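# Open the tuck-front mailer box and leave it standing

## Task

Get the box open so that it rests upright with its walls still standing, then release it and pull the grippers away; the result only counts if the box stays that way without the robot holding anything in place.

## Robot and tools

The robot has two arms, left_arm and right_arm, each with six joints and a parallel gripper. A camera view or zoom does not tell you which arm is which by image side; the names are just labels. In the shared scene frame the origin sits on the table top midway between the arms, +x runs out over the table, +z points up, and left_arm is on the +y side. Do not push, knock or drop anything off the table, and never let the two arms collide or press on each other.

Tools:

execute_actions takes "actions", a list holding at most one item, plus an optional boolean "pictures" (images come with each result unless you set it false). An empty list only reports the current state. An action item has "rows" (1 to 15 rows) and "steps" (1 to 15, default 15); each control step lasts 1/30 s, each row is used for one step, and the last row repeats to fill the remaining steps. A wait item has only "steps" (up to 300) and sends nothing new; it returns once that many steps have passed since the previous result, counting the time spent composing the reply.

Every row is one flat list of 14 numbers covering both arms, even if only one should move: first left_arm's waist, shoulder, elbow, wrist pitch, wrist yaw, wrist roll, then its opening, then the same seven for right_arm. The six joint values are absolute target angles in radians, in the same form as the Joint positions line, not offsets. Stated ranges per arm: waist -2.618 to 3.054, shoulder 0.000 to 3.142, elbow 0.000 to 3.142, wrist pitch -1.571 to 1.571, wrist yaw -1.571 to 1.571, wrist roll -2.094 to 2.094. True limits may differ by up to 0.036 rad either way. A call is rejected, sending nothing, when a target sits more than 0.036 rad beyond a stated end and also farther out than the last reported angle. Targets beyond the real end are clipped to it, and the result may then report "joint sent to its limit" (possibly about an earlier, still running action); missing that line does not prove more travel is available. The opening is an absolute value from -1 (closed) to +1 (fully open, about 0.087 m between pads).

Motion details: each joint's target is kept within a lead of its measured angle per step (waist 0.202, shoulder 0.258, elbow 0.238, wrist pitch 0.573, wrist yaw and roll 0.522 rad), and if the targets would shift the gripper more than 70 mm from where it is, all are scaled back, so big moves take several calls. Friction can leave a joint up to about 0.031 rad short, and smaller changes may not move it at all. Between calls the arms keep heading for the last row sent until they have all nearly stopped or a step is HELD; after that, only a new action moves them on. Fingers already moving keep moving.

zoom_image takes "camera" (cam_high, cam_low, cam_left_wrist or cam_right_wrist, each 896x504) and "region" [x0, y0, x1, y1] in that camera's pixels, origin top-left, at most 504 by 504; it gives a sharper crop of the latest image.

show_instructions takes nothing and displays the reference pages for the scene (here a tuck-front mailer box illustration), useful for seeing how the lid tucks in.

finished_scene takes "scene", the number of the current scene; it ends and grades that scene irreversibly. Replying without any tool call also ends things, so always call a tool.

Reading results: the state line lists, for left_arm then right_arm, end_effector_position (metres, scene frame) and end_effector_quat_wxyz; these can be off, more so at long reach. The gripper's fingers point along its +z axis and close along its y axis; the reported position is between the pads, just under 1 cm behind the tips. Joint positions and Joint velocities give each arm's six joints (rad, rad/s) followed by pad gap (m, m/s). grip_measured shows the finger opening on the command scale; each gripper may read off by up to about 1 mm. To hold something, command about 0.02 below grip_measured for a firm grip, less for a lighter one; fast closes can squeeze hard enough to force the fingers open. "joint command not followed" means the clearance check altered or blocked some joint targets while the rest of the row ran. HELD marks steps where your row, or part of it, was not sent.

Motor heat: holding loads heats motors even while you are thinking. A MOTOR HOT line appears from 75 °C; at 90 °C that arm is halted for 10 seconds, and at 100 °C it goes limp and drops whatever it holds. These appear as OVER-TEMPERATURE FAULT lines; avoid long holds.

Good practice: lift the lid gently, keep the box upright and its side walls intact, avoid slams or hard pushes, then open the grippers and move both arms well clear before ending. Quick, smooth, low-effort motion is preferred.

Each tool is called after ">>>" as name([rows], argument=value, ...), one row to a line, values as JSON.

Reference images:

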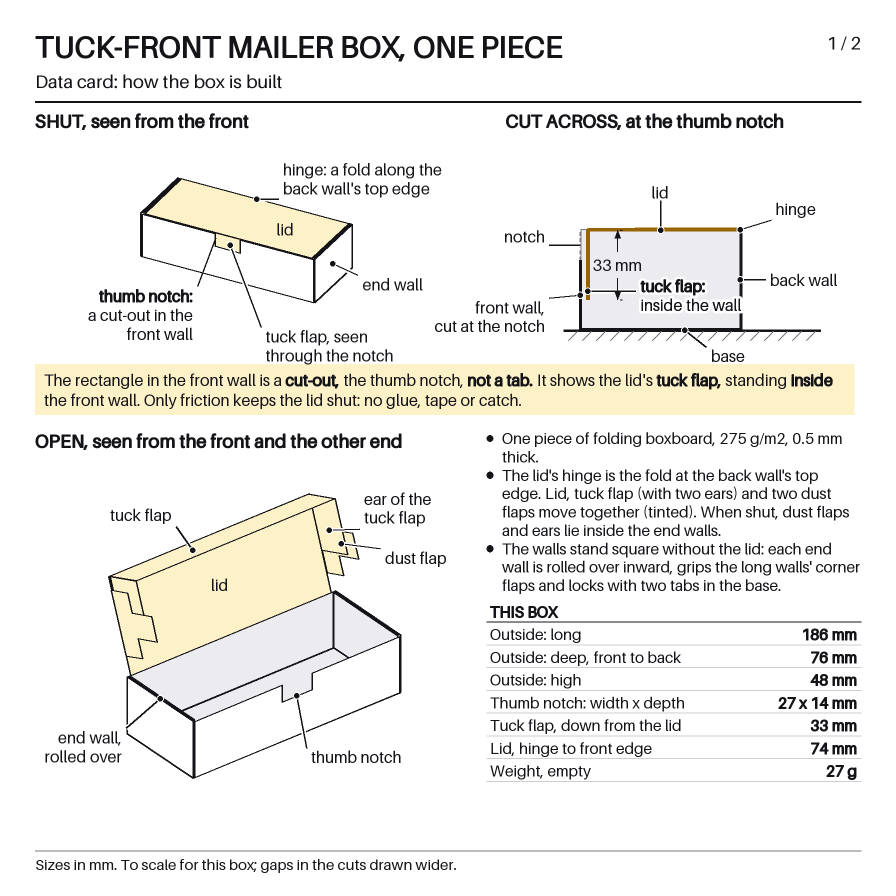

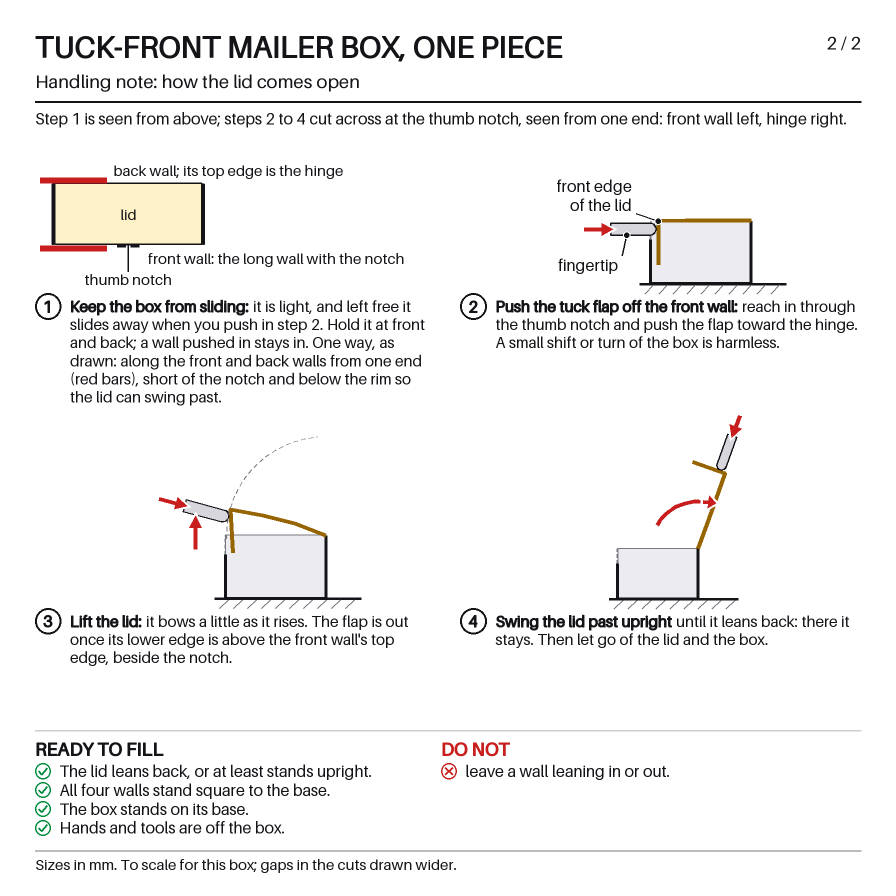

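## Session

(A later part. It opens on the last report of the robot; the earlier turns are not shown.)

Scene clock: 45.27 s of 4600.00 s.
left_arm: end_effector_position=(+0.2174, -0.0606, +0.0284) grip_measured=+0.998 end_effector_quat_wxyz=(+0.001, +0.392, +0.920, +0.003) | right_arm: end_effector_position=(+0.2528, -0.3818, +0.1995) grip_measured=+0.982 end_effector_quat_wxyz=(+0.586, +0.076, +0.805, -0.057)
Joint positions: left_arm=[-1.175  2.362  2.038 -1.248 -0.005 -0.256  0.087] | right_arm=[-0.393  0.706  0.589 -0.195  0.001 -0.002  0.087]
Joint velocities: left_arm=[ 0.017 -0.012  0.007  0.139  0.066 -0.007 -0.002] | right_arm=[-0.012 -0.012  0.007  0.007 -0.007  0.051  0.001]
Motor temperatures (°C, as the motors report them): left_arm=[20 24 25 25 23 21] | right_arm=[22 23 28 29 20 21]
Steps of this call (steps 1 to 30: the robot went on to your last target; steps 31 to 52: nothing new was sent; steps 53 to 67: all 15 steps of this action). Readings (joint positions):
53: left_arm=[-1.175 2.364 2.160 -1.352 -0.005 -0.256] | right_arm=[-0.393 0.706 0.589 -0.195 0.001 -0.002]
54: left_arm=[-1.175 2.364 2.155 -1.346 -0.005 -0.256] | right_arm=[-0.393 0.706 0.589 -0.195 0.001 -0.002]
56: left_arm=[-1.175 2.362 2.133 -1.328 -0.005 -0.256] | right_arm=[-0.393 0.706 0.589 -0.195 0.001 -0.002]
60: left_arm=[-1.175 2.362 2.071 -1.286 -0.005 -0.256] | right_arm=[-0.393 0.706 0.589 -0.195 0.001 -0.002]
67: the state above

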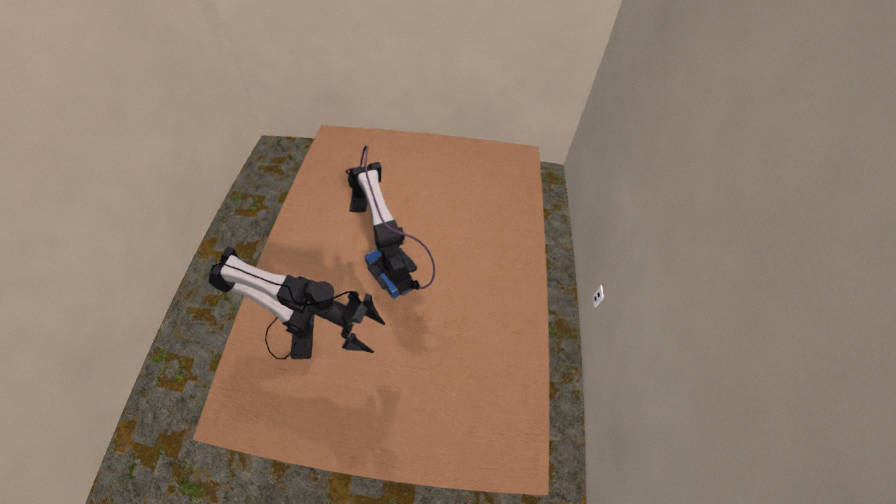

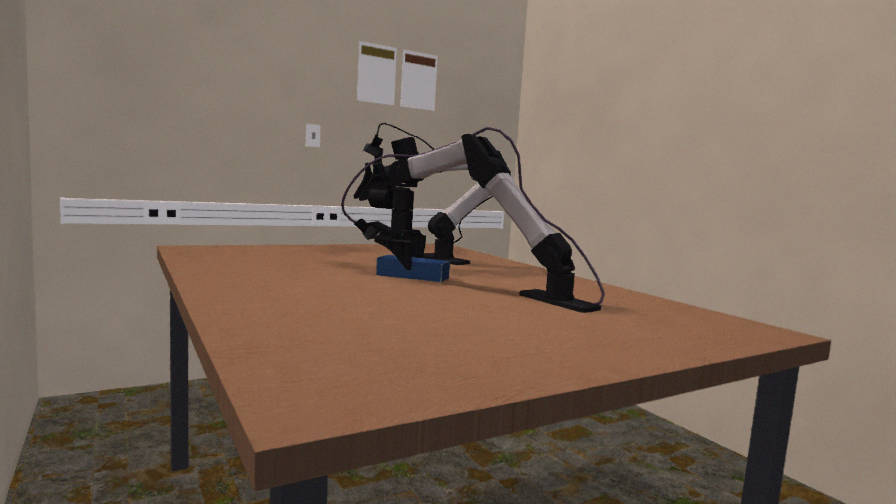

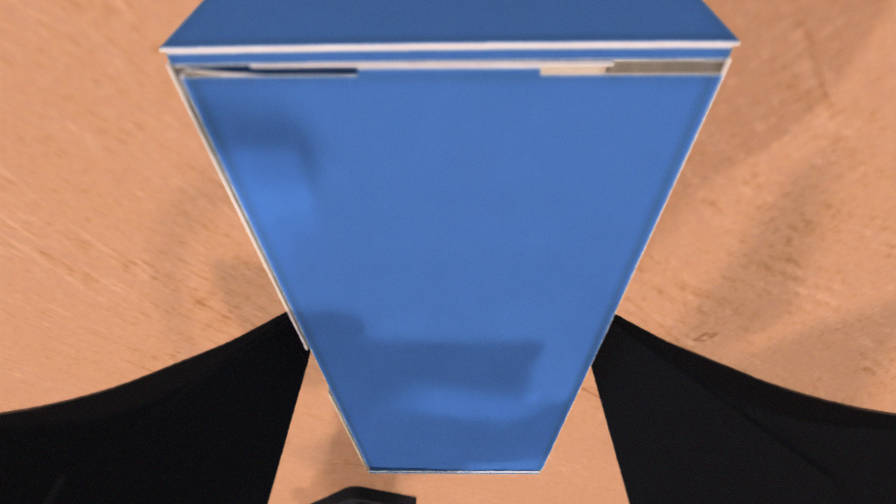

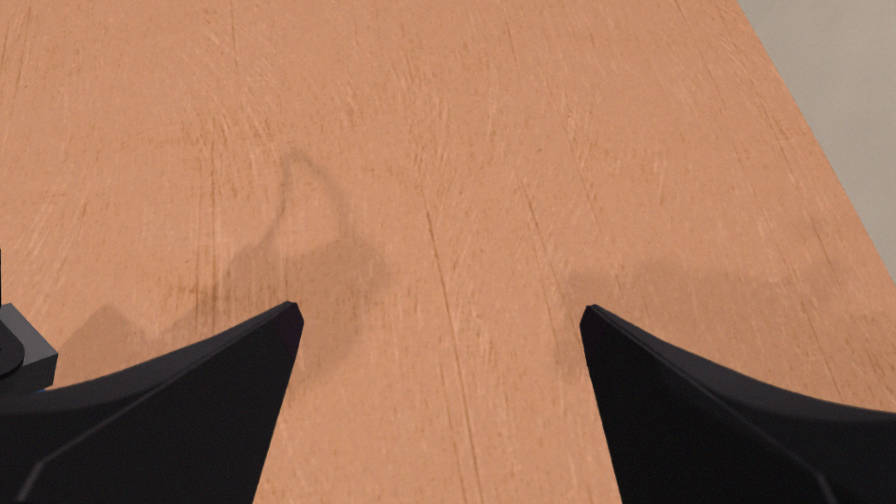

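>>> execute_actions([
  {"rows": [[-1.18,2.37,2.01,-1.215,0,-0.26,1, -0.4,0.7,0.6,-0.2,0,0,1],[-1.18,2.372,2.0,-1.205,0,-0.26,0.95, -0.4,0.7,0.6,-0.2,0,0,1],[-1.18,2.374,1.99,-1.195,0,-0.26,0.92, -0.4,0.7,0.6,-0.2,0,0,1],[-1.18,2.374,1.98,-1.185,0,-0.26,0.89, -0.4,0.7,0.6,-0.2,0,0,1],[-1.18,2.374,1.975,-1.18,0,-0.26,0.86, -0.4,0.7,0.6,-0.2,0,0,1],[-1.18,2.374,1.975,-1.18,0,-0.26,0.84, -0.4,0.7,0.6,-0.2,0,0,1],[-1.18,2.374,1.975,-1.18,0,-0.26,0.82, -0.4,0.7,0.6,-0.2,0,0,1],[-1.18,2.374,1.975,-1.18,0,-0.26,0.81, -0.4,0.7,0.6,-0.2,0,0,1],[-1.18,2.374,1.975,-1.18,0,-0.26,0.80, -0.4,0.7,0.6,-0.2,0,0,1],[-1.18,2.374,1.975,-1.18,0,-0.26,0.79, -0.4,0.7,0.6,-0.2,0,0,1],[-1.18,2.374,1.975,-1.18,0,-0.26,0.78, -0.4,0.7,0.6,-0.2,0,0,1],[-1.18,2.374,1.975,-1.18,0,-0.26,0.77, -0.4,0.7,0.6,-0.2,0,0,1]], "steps": 15},
], pictures=false)

>>> execute_actions([
  {"rows": [[-1.18,2.374,1.975,-1.18,0,-0.26,0.765, -0.4,0.7,0.6,-0.2,0,0,1],[-1.18,2.374,1.975,-1.18,0,-0.26,0.76, -0.4,0.7,0.6,-0.2,0,0,1],[-1.18,2.374,1.975,-1.18,0,-0.26,0.755, -0.4,0.7,0.6,-0.2,0,0,1],[-1.18,2.374,1.975,-1.18,0,-0.26,0.75, -0.4,0.7,0.6,-0.2,0,0,1],[-1.18,2.374,1.975,-1.18,0,-0.26,0.745, -0.4,0.7,0.6,-0.2,0,0,1],[-1.18,2.374,1.975,-1.18,0,-0.26,0.74, -0.4,0.7,0.6,-0.2,0,0,1]], "steps": 12},
])

Scene clock: 49.67 s of 4600.00 s.
left_arm: end_effector_position=(+0.2181, -0.0618, +0.0167) grip_measured=+0.770 end_effector_quat_wxyz=(+0.005, +0.392, +0.920, -0.001) | right_arm: end_effector_position=(+0.2528, -0.3818, +0.1995) grip_measured=+0.982 end_effector_quat_wxyz=(+0.586, +0.076, +0.805, -0.057)
Joint positions: left_arm=[-1.175  2.362  1.993 -1.193 -0.005 -0.256  0.077] | right_arm=[-0.393  0.706  0.589 -0.195  0.001 -0.002  0.087]
Joint velocities: left_arm=[ 0.017  0.012 -0.007  0.022  0.022 -0.037  0.001] | right_arm=[-0.007  0.017 -0.002 -0.066  0.007  0.051 -0.001]
Motor temperatures (°C, as the motors report them): left_arm=[20 25 24 24 23 21] | right_arm=[22 23 28 29 20 21]
Steps of this call (steps 1 to 30: the robot went on to your last target; steps 31 to 90: nothing new was sent; then 0.90 s passed at rest; steps 91 to 105: all 15 steps of this action). Readings (joint positions):
91: left_arm=[-1.175 2.362 2.038 -1.233 -0.005 -0.256] | right_arm=[-0.393 0.706 0.589 -0.195 0.001 -0.002]
92: left_arm=[-1.175 2.362 2.034 -1.229 -0.005 -0.256] | right_arm=[-0.393 0.706 0.589 -0.195 0.001 -0.002]
94: left_arm=[-1.175 2.362 2.020 -1.216 -0.005 -0.256] | right_arm=[-0.393 0.706 0.589 -0.195 0.001 -0.002]
98: left_arm=[-1.175 2.362 1.994 -1.203 -0.005 -0.256] | right_arm=[-0.393 0.706 0.589 -0.195 0.001 -0.002]
105: the state above

Scene clock: 50.07 s of 4600.00 s.
left_arm: end_effector_position=(+0.2184, -0.0623, +0.0167) grip_measured=+0.741 end_effector_quat_wxyz=(+0.006, +0.392, +0.920, -0.001) | right_arm: end_effector_position=(+0.2528, -0.3818, +0.1995) grip_measured=+0.982 end_effector_quat_wxyz=(+0.586, +0.076, +0.805, -0.057)
Joint positions: left_arm=[-1.175  2.362  1.993 -1.19  -0.005 -0.256  0.076] | right_arm=[-0.393  0.706  0.589 -0.195  0.001 -0.002  0.087]
Joint velocities: left_arm=[ 0.012  0.002 -0.027 -0.051 -0.051 -0.081 -0.   ] | right_arm=[-0.017  0.002 -0.007 -0.022 -0.007  0.007 -0.001]
Motor temperatures (°C, as the motors report them): left_arm=[20 25 24 24 23 21] | right_arm=[22 23 28 29 20 21]
Steps of this call (steps 1 to 12: all 12 steps of this action). Readings (joint positions):
1: left_arm=[-1.175 2.362 1.993 -1.192 -0.005 -0.256] | right_arm=[-0.393 0.706 0.589 -0.195 0.001 -0.002]
2: left_arm=[-1.175 2.362 1.993 -1.191 -0.005 -0.256] | right_arm=[-0.393 0.706 0.589 -0.195 0.001 -0.002]
4: left_arm=[-1.175 2.362 1.993 -1.190 -0.005 -0.256] | right_arm=[-0.393 0.706 0.589 -0.195 0.001 -0.002]
8: left_arm=[-1.175 2.362 1.993 -1.190 -0.005 -0.256] | right_arm=[-0.393 0.706 0.589 -0.195 0.001 -0.002]
12: the state above

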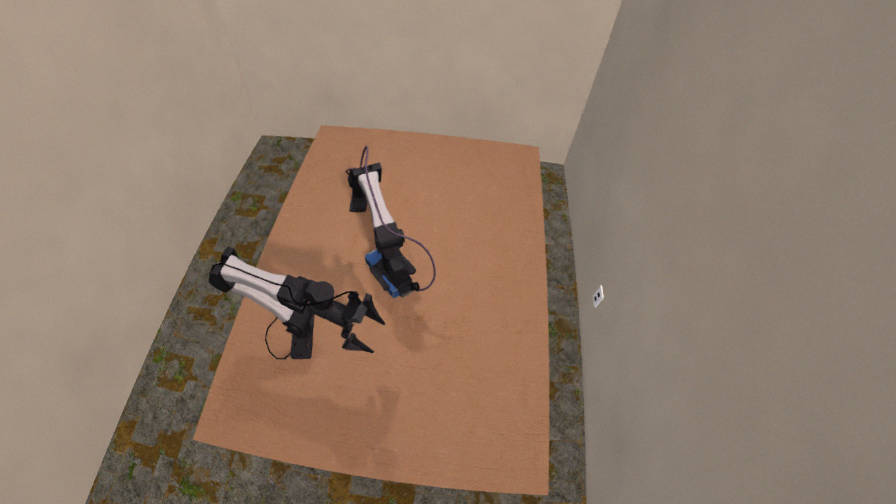

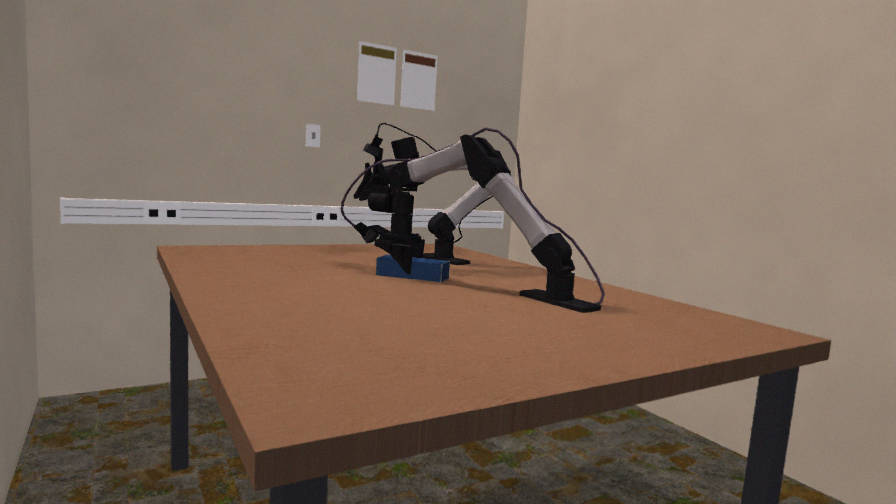

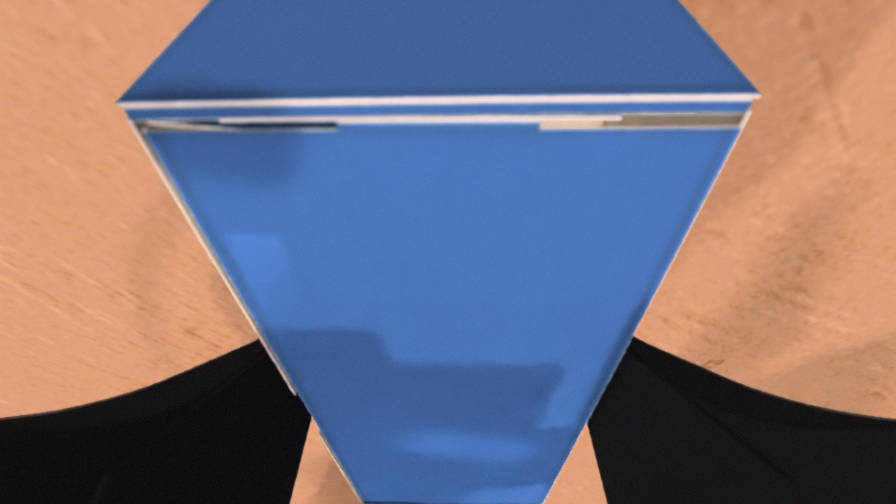

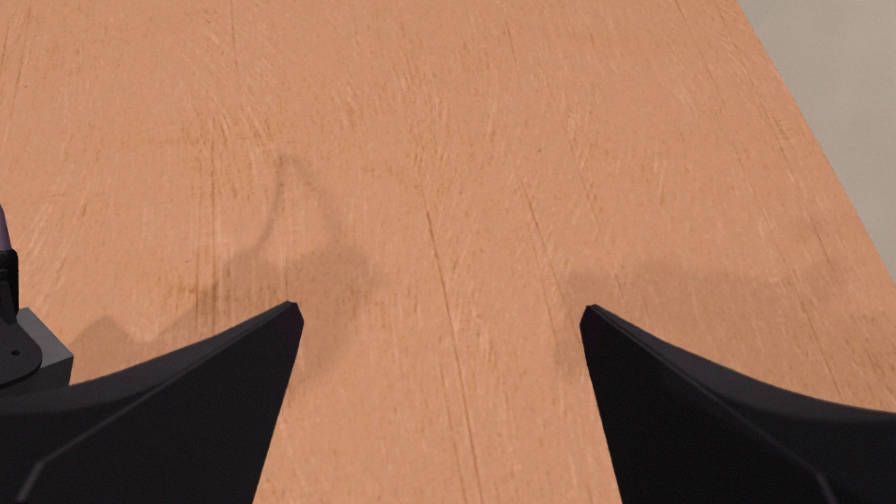

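>>> execute_actions([
  {"rows": [[-1.18,2.374,1.975,-1.18,0,-0.26,0.735, -0.4,0.7,0.6,-0.2,0,0,1],[-1.18,2.374,1.975,-1.18,0,-0.26,0.73, -0.4,0.7,0.6,-0.2,0,0,1],[-1.18,2.374,1.975,-1.18,0,-0.26,0.725, -0.4,0.7,0.6,-0.2,0,0,1],[-1.18,2.374,1.975,-1.18,0,-0.26,0.72, -0.4,0.7,0.6,-0.2,0,0,1]], "steps": 10},
], pictures=false)

Scene clock: 51.13 s of 4600.00 s.
left_arm: end_effector_position=(+0.2184, -0.0623, +0.0167) grip_measured=+0.721 end_effector_quat_wxyz=(+0.006, +0.392, +0.920, -0.001) | right_arm: end_effector_position=(+0.2528, -0.3818, +0.1995) grip_measured=+0.982 end_effector_quat_wxyz=(+0.586, +0.076, +0.805, -0.057)
Joint positions: left_arm=[-1.175  2.362  1.993 -1.19  -0.005 -0.256  0.075] | right_arm=[-0.393  0.706  0.589 -0.195  0.001 -0.002  0.087]
Joint velocities: left_arm=[-0.017 -0.017 -0.002  0.066 -0.007 -0.037 -0.001] | right_arm=[-0.022 -0.022  0.002  0.051 -0.037  0.007 -0.   ]
Motor temperatures (°C, as the motors report them): left_arm=[20 26 24 24 23 21] | right_arm=[22 23 29 29 20 21]
Steps of this call (steps 1 to 15: the robot went on to your last target; steps 16 to 22: nothing new was sent; steps 23 to 32: all 10 steps of this action). Readings (joint positions):
23: left_arm=[-1.175 2.362 1.993 -1.190 -0.005 -0.256] | right_arm=[-0.393 0.706 0.589 -0.195 0.001 -0.002]
24: left_arm=[-1.175 2.362 1.993 -1.190 -0.005 -0.256] | right_arm=[-0.393 0.706 0.589 -0.195 0.001 -0.002]
26: left_arm=[-1.175 2.362 1.993 -1.190 -0.005 -0.256] | right_arm=[-0.393 0.706 0.589 -0.195 0.001 -0.002]
30: left_arm=[-1.175 2.362 1.993 -1.190 -0.005 -0.256] | right_arm=[-0.393 0.706 0.589 -0.195 0.001 -0.002]
32: the state above

>>> execute_actions([
  {"rows": [[-1.18,2.374,1.975,-1.18,0,-0.26,0.715, -0.4,0.7,0.6,-0.2,0,0,1],[-1.18,2.374,1.975,-1.18,0,-0.26,0.71, -0.4,0.7,0.6,-0.2,0,0,1],[-1.18,2.374,1.975,-1.18,0,-0.26,0.705, -0.4,0.7,0.6,-0.2,0,0,1]], "steps": 8},
])

Scene clock: 52.23 s of 4600.00 s.
left_arm: end_effector_position=(+0.2184, -0.0623, +0.0167) grip_measured=+0.706 end_effector_quat_wxyz=(+0.006, +0.392, +0.920, -0.001) | right_arm: end_effector_position=(+0.2528, -0.3818, +0.1995) grip_measured=+0.982 end_effector_quat_wxyz=(+0.586, +0.076, +0.805, -0.057)
Joint positions: left_arm=[-1.175  2.362  1.993 -1.19  -0.005 -0.256  0.075] | right_arm=[-0.393  0.706  0.589 -0.195  0.001 -0.002  0.087]
Joint velocities: left_arm=[ 0.017 -0.002  0.007  0.037  0.051 -0.022  0.   ] | right_arm=[-0.012  0.002 -0.002  0.007 -0.051 -0.037 -0.001]
Motor temperatures (°C, as the motors report them): left_arm=[20 26 24 24 23 21] | right_arm=[22 23 29 30 20 21]
Steps of this call (steps 1 to 15: the robot went on to your last target; steps 16 to 25: nothing new was sent; steps 26 to 33: all 8 steps of this action). Readings (joint positions):
26: left_arm=[-1.175 2.362 1.993 -1.190 -0.005 -0.256] | right_arm=[-0.393 0.706 0.589 -0.195 0.001 -0.002]
27: left_arm=[-1.175 2.362 1.993 -1.190 -0.005 -0.256] | right_arm=[-0.393 0.706 0.589 -0.195 0.001 -0.002]
29: left_arm=[-1.175 2.362 1.993 -1.190 -0.005 -0.256] | right_arm=[-0.393 0.706 0.589 -0.195 0.001 -0.002]
33: the state above

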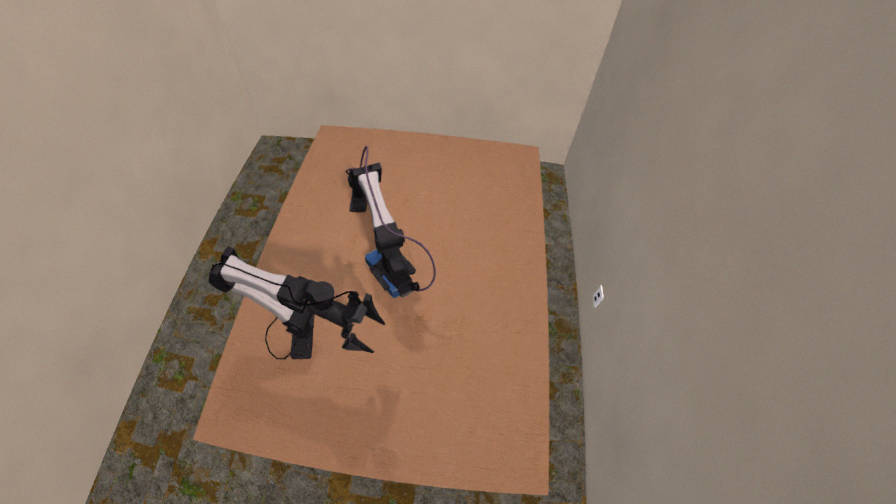

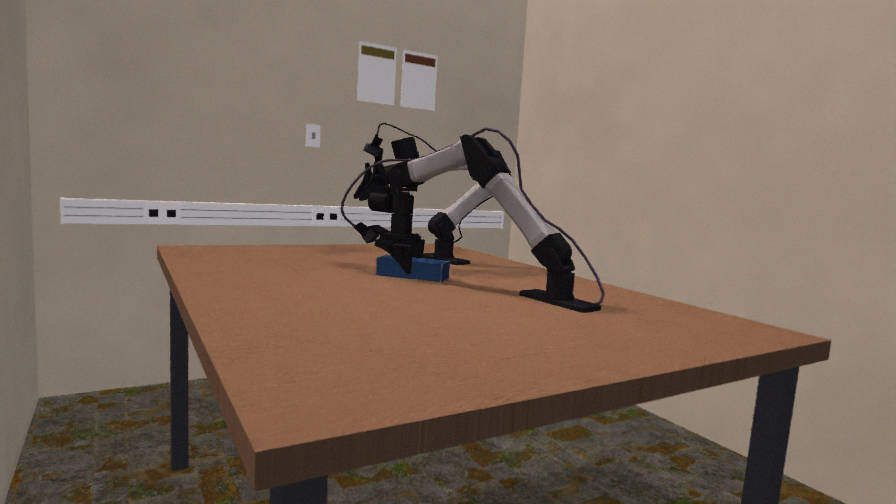

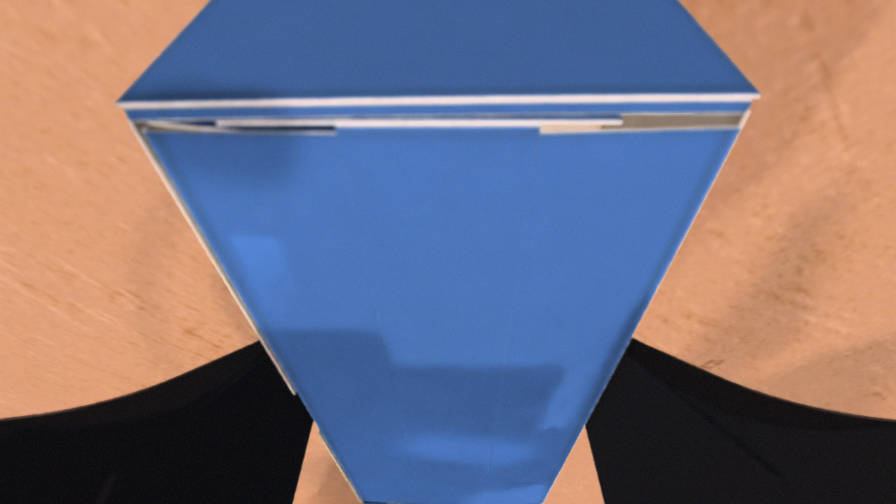

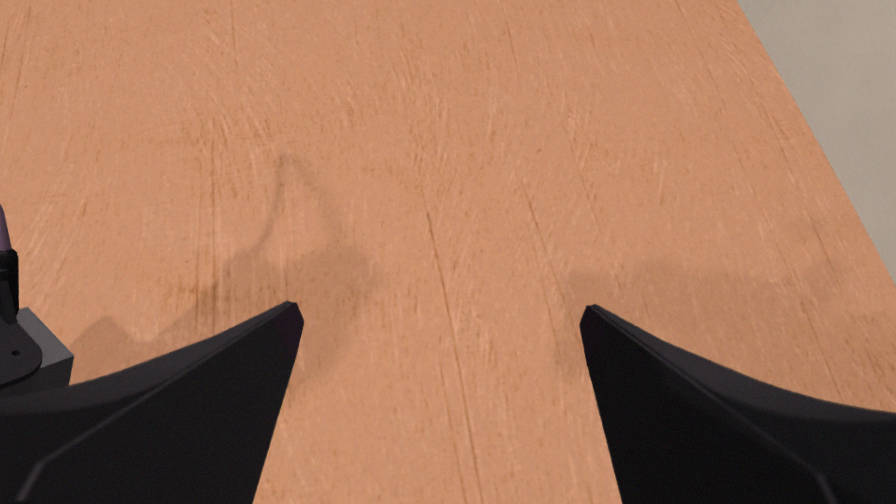

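>>> execute_actions([
  {"rows": [[-1.165,2.374,1.975,-1.19,0,-0.26,0.705, -0.4,0.7,0.6,-0.2,0,0,1],[-1.15,2.374,1.975,-1.19,0,-0.26,0.705, -0.4,0.7,0.6,-0.2,0,0,1],[-1.13,2.374,1.975,-1.19,0,-0.26,0.705, -0.4,0.7,0.6,-0.2,0,0,1],[-1.11,2.374,1.975,-1.19,0,-0.26,0.705, -0.4,0.7,0.6,-0.2,0,0,1],[-1.09,2.374,1.975,-1.19,0,-0.26,0.705, -0.4,0.7,0.6,-0.2,0,0,1],[-1.07,2.374,1.975,-1.19,0,-0.26,0.705, -0.4,0.7,0.6,-0.2,0,0,1],[-1.05,2.374,1.975,-1.19,0,-0.26,0.705, -0.4,0.7,0.6,-0.2,0,0,1],[-1.03,2.374,1.975,-1.19,0,-0.26,0.705, -0.4,0.7,0.6,-0.2,0,0,1],[-1.01,2.374,1.975,-1.19,0,-0.26,0.705, -0.4,0.7,0.6,-0.2,0,0,1],[-0.99,2.374,1.975,-1.19,0,-0.26,0.705, -0.4,0.7,0.6,-0.2,0,0,1],[-0.97,2.374,1.975,-1.19,0,-0.26,0.705, -0.4,0.7,0.6,-0.2,0,0,1],[-0.95,2.374,1.975,-1.19,0,-0.27,0.705, -0.4,0.7,0.6,-0.2,0,0,1],[-0.93,2.374,1.975,-1.19,0,-0.28,0.705, -0.4,0.7,0.6,-0.2,0,0,1],[-0.91,2.374,1.975,-1.19,0,-0.30,0.705, -0.4,0.7,0.6,-0.2,0,0,1],[-0.89,2.374,1.975,-1.19,0,-0.32,0.705, -0.4,0.7,0.6,-0.2,0,0,1]], "steps": 15},
], pictures=false)

>>> execute_actions([
  {"rows": [[-0.87,2.374,1.975,-1.19,0,-0.35,0.705, -0.4,0.7,0.6,-0.2,0,0,1],[-0.85,2.374,1.975,-1.19,0,-0.38,0.705, -0.4,0.7,0.6,-0.2,0,0,1],[-0.835,2.374,1.975,-1.19,0,-0.41,0.705, -0.4,0.7,0.6,-0.2,0,0,1],[-0.82,2.374,1.975,-1.19,0,-0.44,0.705, -0.4,0.7,0.6,-0.2,0,0,1],[-0.812,2.374,1.975,-1.19,0,-0.47,0.705, -0.4,0.7,0.6,-0.2,0,0,1],[-0.812,2.374,1.975,-1.19,0,-0.50,0.705, -0.4,0.7,0.6,-0.2,0,0,1],[-0.812,2.374,1.975,-1.19,0,-0.53,0.705, -0.4,0.7,0.6,-0.2,0,0,1],[-0.812,2.374,1.975,-1.19,0,-0.56,0.705, -0.4,0.7,0.6,-0.2,0,0,1],[-0.812,2.374,1.975,-1.19,0,-0.59,0.705, -0.4,0.7,0.6,-0.2,0,0,1],[-0.812,2.374,1.975,-1.19,0,-0.62,0.705, -0.4,0.7,0.6,-0.2,0,0,1],[-0.812,2.374,1.975,-1.19,0,-0.65,0.705, -0.4,0.7,0.6,-0.2,0,0,1],[-0.812,2.374,1.975,-1.19,0,-0.68,0.705, -0.4,0.7,0.6,-0.2,0,0,1],[-0.812,2.374,1.975,-1.19,0,-0.71,0.705, -0.4,0.7,0.6,-0.2,0,0,1],[-0.812,2.374,1.975,-1.19,0,-0.74,0.705, -0.4,0.7,0.6,-0.2,0,0,1],[-0.812,2.374,1.975,-1.19,0,-0.77,0.705, -0.4,0.7,0.6,-0.2,0,0,1]], "steps": 15},
])

Scene clock: 57.10 s of 4600.00 s.
left_arm: end_effector_position=(+0.2992, -0.0071, +0.0168) grip_measured=+0.706 end_effector_quat_wxyz=(+0.002, +0.270, +0.963, -0.007) | right_arm: end_effector_position=(+0.2528, -0.3818, +0.1995) grip_measured=+0.982 end_effector_quat_wxyz=(+0.586, +0.076, +0.805, -0.057)
Joint positions: left_arm=[-0.934  2.362  1.993 -1.19   0.009 -0.274  0.075] | right_arm=[-0.393  0.706  0.589 -0.195  0.001 -0.002  0.087]
Joint velocities: left_arm=[ 0.549 -0.002 -0.007 -0.081 -0.037 -0.271 -0.   ] | right_arm=[-0.017  0.002 -0.017  0.007 -0.007  0.022 -0.   ]
Motor temperatures (°C, as the motors report them): left_arm=[20 27 24 24 23 21] | right_arm=[22 23 29 30 20 21]
Steps of this call (steps 1 to 15: the robot went on to your last target; steps 16 to 90: nothing new was sent; then 1.37 s passed at rest; steps 91 to 105: all 15 steps of this action). Readings (joint positions):
91: left_arm=[-1.175 2.362 1.993 -1.190 -0.005 -0.256] | right_arm=[-0.393 0.706 0.589 -0.195 0.001 -0.002]
92: left_arm=[-1.174 2.362 1.993 -1.190 -0.005 -0.256] | right_arm=[-0.393 0.706 0.589 -0.195 0.001 -0.002]
94: left_arm=[-1.164 2.362 1.993 -1.190 -0.001 -0.256] | right_arm=[-0.393 0.706 0.589 -0.195 0.001 -0.002]
98: left_arm=[-1.096 2.362 1.993 -1.190 0.007 -0.256] | right_arm=[-0.393 0.706 0.589 -0.195 0.001 -0.002]
105: the state above

Scene clock: 57.60 s of 4600.00 s.
left_arm: end_effector_position=(+0.3337, +0.0164, +0.0168) grip_measured=+0.706 end_effector_quat_wxyz=(+0.004, +0.032, +0.999, -0.003) | right_arm: end_effector_position=(+0.2528, -0.3818, +0.1995) grip_measured=+0.982 end_effector_quat_wxyz=(+0.586, +0.076, +0.805, -0.057)
Joint positions: left_arm=[-0.81   2.362  1.993 -1.19  -0.    -0.633  0.075] | right_arm=[-0.393  0.706  0.589 -0.195  0.001 -0.002  0.087]
Joint velocities: left_arm=[-0.012  0.022  0.002  0.037 -0.022 -0.916  0.001] | right_arm=[ 0.012 -0.022 -0.007 -0.066 -0.081 -0.037 -0.001]
Motor temperatures (°C, as the motors report them): left_arm=[20 27 24 24 23 21] | right_arm=[22 23 29 30 20 21]
Steps of this call (steps 1 to 15: all 15 steps of this action). Readings (joint positions):
1: left_arm=[-0.914 2.362 1.993 -1.190 0.010 -0.286] | right_arm=[-0.393 0.706 0.589 -0.195 0.001 -0.002]
2: left_arm=[-0.895 2.362 1.993 -1.190 0.010 -0.302] | right_arm=[-0.393 0.706 0.589 -0.195 0.001 -0.002]
4: left_arm=[-0.860 2.362 1.993 -1.190 0.010 -0.342] | right_arm=[-0.393 0.706 0.589 -0.195 0.001 -0.002]
8: left_arm=[-0.813 2.362 1.993 -1.190 0.009 -0.440] | right_arm=[-0.393 0.706 0.589 -0.195 0.001 -0.002]
15: the state above

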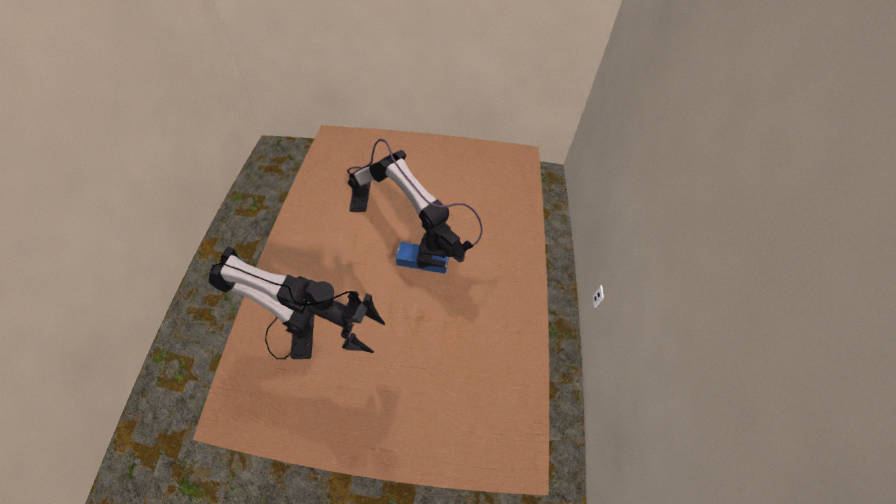

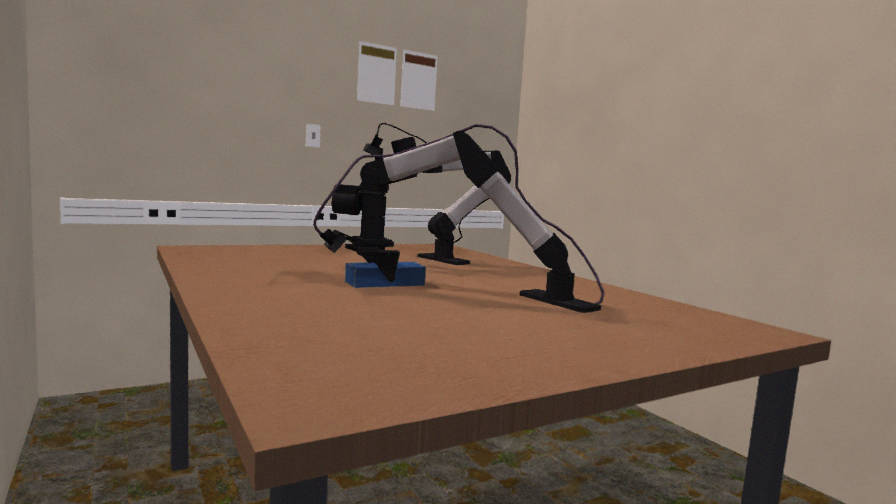

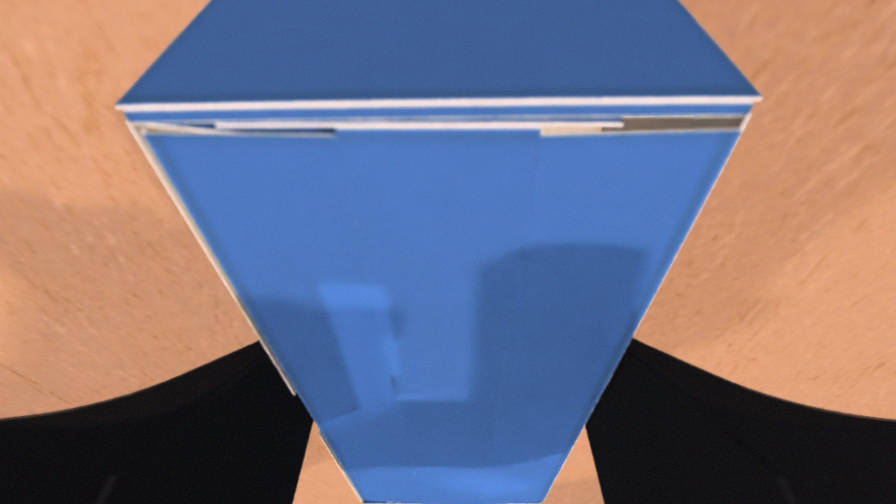

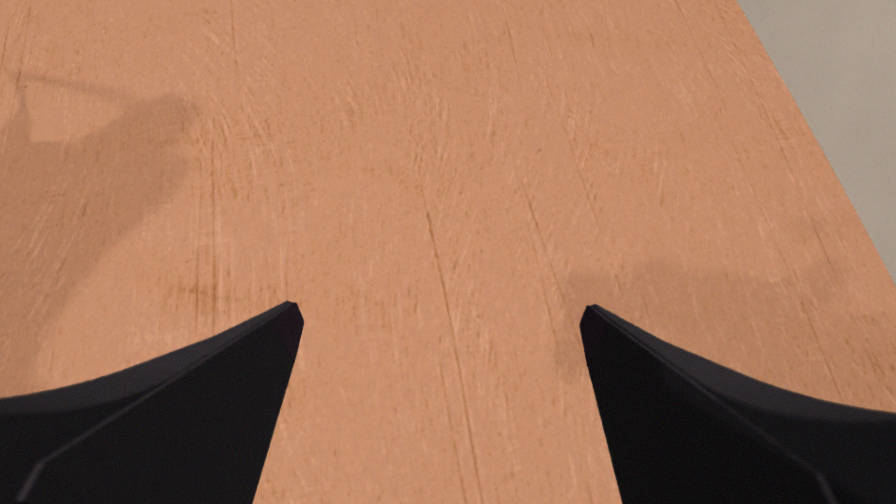

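>>> execute_actions([
  {"rows": [[-0.812,2.374,1.975,-1.19,0,-0.80,0.705, -0.4,0.7,0.6,-0.2,0,0,1],[-0.812,2.374,1.975,-1.19,0,-0.84,0.705, -0.4,0.7,0.6,-0.2,0,0,1],[-0.812,2.374,1.975,-1.19,0,-0.88,0.705, -0.4,0.7,0.6,-0.2,0,0,1],[-0.812,2.374,1.975,-1.19,0,-0.93,0.705, -0.4,0.7,0.6,-0.2,0,0,1],[-0.812,2.374,1.975,-1.19,0,-0.98,0.705, -0.4,0.7,0.6,-0.2,0,0,1],[-0.812,2.374,1.975,-1.19,0,-1.03,0.705, -0.4,0.7,0.6,-0.2,0,0,1],[-0.812,2.374,1.975,-1.19,0,-1.08,0.705, -0.4,0.7,0.6,-0.2,0,0,1],[-0.812,2.374,1.975,-1.19,0,-1.13,0.705, -0.4,0.7,0.6,-0.2,0,0,1],[-0.812,2.374,1.975,-1.19,0,-1.18,0.705, -0.4,0.7,0.6,-0.2,0,0,1],[-0.812,2.374,1.975,-1.19,0,-1.23,0.705, -0.4,0.7,0.6,-0.2,0,0,1],[-0.812,2.374,1.975,-1.19,0,-1.28,0.705, -0.4,0.7,0.6,-0.2,0,0,1],[-0.812,2.374,1.975,-1.19,0,-1.32,0.705, -0.4,0.7,0.6,-0.2,0,0,1],[-0.812,2.374,1.975,-1.19,0,-1.36,0.705, -0.4,0.7,0.6,-0.2,0,0,1],[-0.812,2.374,1.975,-1.19,0,-1.39,0.705, -0.4,0.7,0.6,-0.2,0,0,1],[-0.812,2.374,1.975,-1.19,0,-1.40,0.705, -0.4,0.7,0.6,-0.2,0,0,1]], "steps": 15},
], pictures=false)

>>> execute_actions([
  {"steps": 15},
])

Scene clock: 60.30 s of 4600.00 s.
left_arm: end_effector_position=(+0.3397, -0.0076, +0.0170) grip_measured=+0.706 end_effector_quat_wxyz=(+0.004, -0.269, +0.963, -0.004) | right_arm: end_effector_position=(+0.2528, -0.3818, +0.1995) grip_measured=+0.982 end_effector_quat_wxyz=(+0.586, +0.076, +0.805, -0.057)
Joint positions: left_arm=[-0.81   2.362  1.993 -1.191 -0.001 -1.241  0.075] | right_arm=[-0.393  0.706  0.589 -0.195  0.001 -0.002  0.087]
Joint velocities: left_arm=[-0.007 -0.012 -0.012  0.022  0.007 -0.945 -0.001] | right_arm=[ 0.007 -0.012 -0.012  0.007 -0.037  0.007 -0.001]
Motor temperatures (°C, as the motors report them): left_arm=[20 28 24 24 23 21] | right_arm=[22 23 29 30 20 21]
Steps of this call (steps 1 to 30: the robot went on to your last target; steps 31 to 66: nothing new was sent; steps 67 to 81: all 15 steps of this action). Readings (joint positions):
67: left_arm=[-0.810 2.362 1.993 -1.190 -0.001 -0.759] | right_arm=[-0.393 0.706 0.589 -0.195 0.001 -0.002]
68: left_arm=[-0.810 2.362 1.993 -1.190 -0.001 -0.770] | right_arm=[-0.393 0.706 0.589 -0.195 0.001 -0.002]
70: left_arm=[-0.810 2.362 1.993 -1.190 -0.001 -0.810] | right_arm=[-0.393 0.706 0.589 -0.195 0.001 -0.002]
74: left_arm=[-0.810 2.362 1.993 -1.191 -0.001 -0.947] | right_arm=[-0.393 0.706 0.589 -0.195 0.001 -0.002]
81: the state above

Scene clock: 60.80 s of 4600.00 s.
left_arm: end_effector_position=(+0.3431, -0.0124, +0.0170) grip_measured=+0.706 end_effector_quat_wxyz=(+0.003, -0.336, +0.942, -0.004) | right_arm: end_effector_position=(+0.2528, -0.3818, +0.1995) grip_measured=+0.982 end_effector_quat_wxyz=(+0.586, +0.076, +0.805, -0.057)
Joint positions: left_arm=[-0.81   2.362  1.993 -1.191 -0.001 -1.382  0.075] | right_arm=[-0.393  0.706  0.589 -0.195  0.001 -0.002  0.087]
Joint velocities: left_arm=[-0.002 -0.007 -0.002  0.022 -0.022 -0.007 -0.002] | right_arm=[ 0.007 -0.017 -0.002  0.007  0.007 -0.037  0.   ]
Motor temperatures (°C, as the motors report them): left_arm=[20 28 24 24 23 21] | right_arm=[22 23 30 30 20 21]
Steps of this call (steps 1 to 15: the robot went on to your last target). Readings (joint positions):
1: left_arm=[-0.810 2.362 1.993 -1.191 -0.001 -1.271] | right_arm=[-0.393 0.706 0.589 -0.195 0.001 -0.002]
2: left_arm=[-0.810 2.362 1.993 -1.191 -0.001 -1.294] | right_arm=[-0.393 0.706 0.589 -0.195 0.001 -0.002]
4: left_arm=[-0.810 2.362 1.993 -1.191 -0.001 -1.328] | right_arm=[-0.393 0.706 0.589 -0.195 0.001 -0.002]
8: left_arm=[-0.810 2.362 1.993 -1.191 -0.001 -1.363] | right_arm=[-0.393 0.706 0.589 -0.195 0.001 -0.002]
15: the state above

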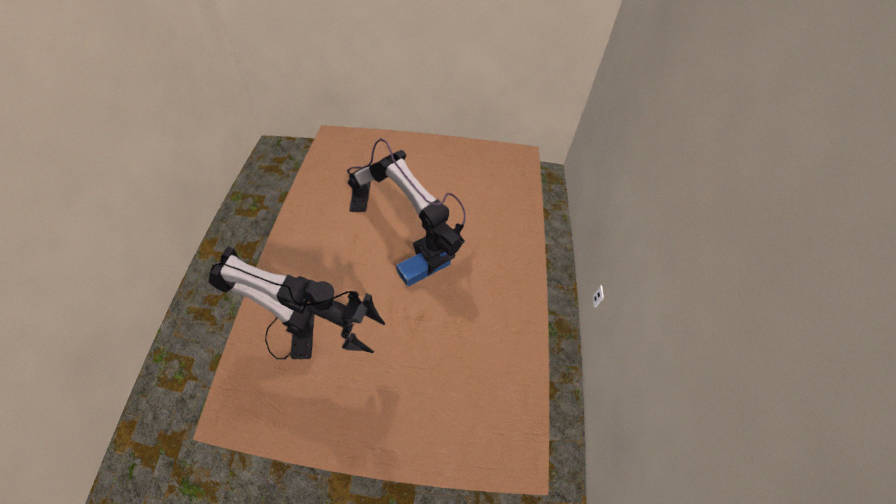

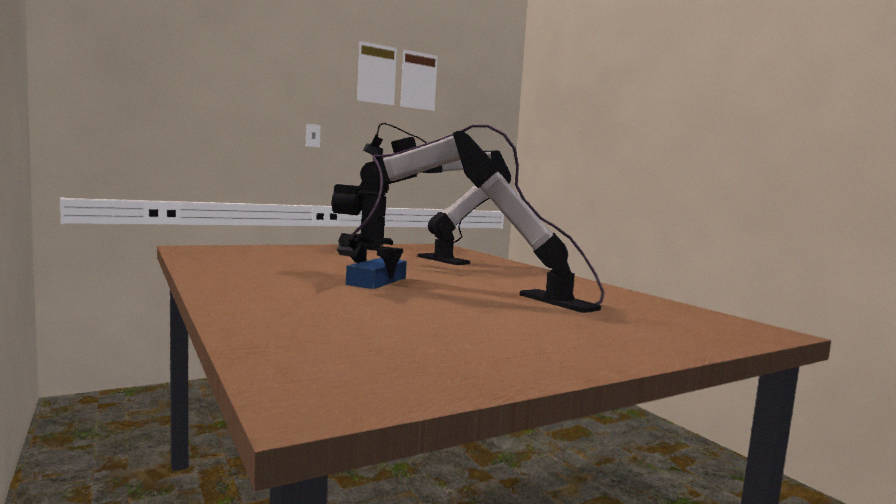

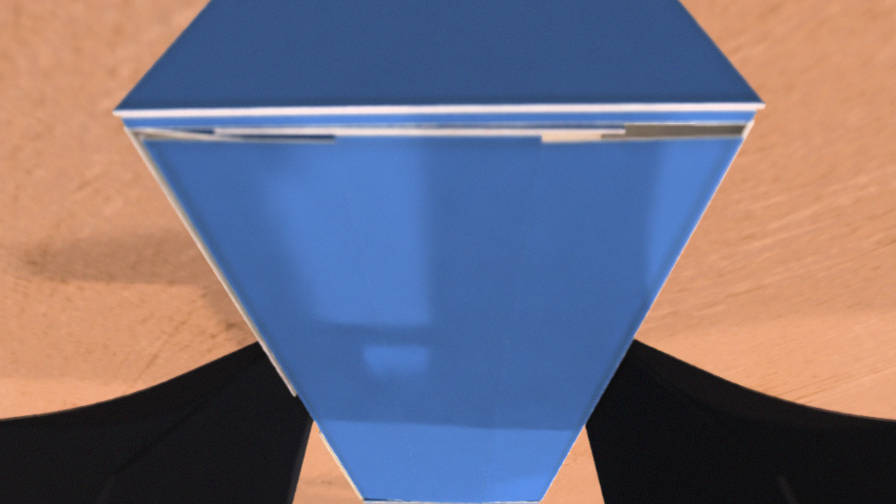

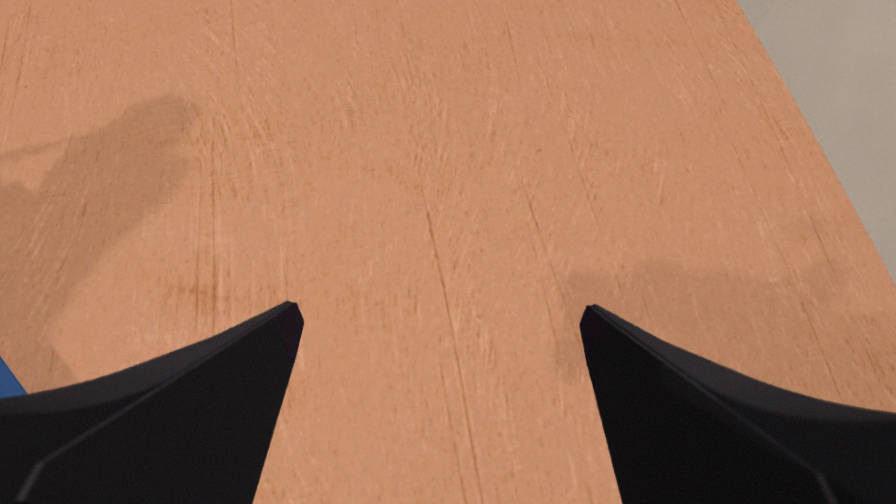

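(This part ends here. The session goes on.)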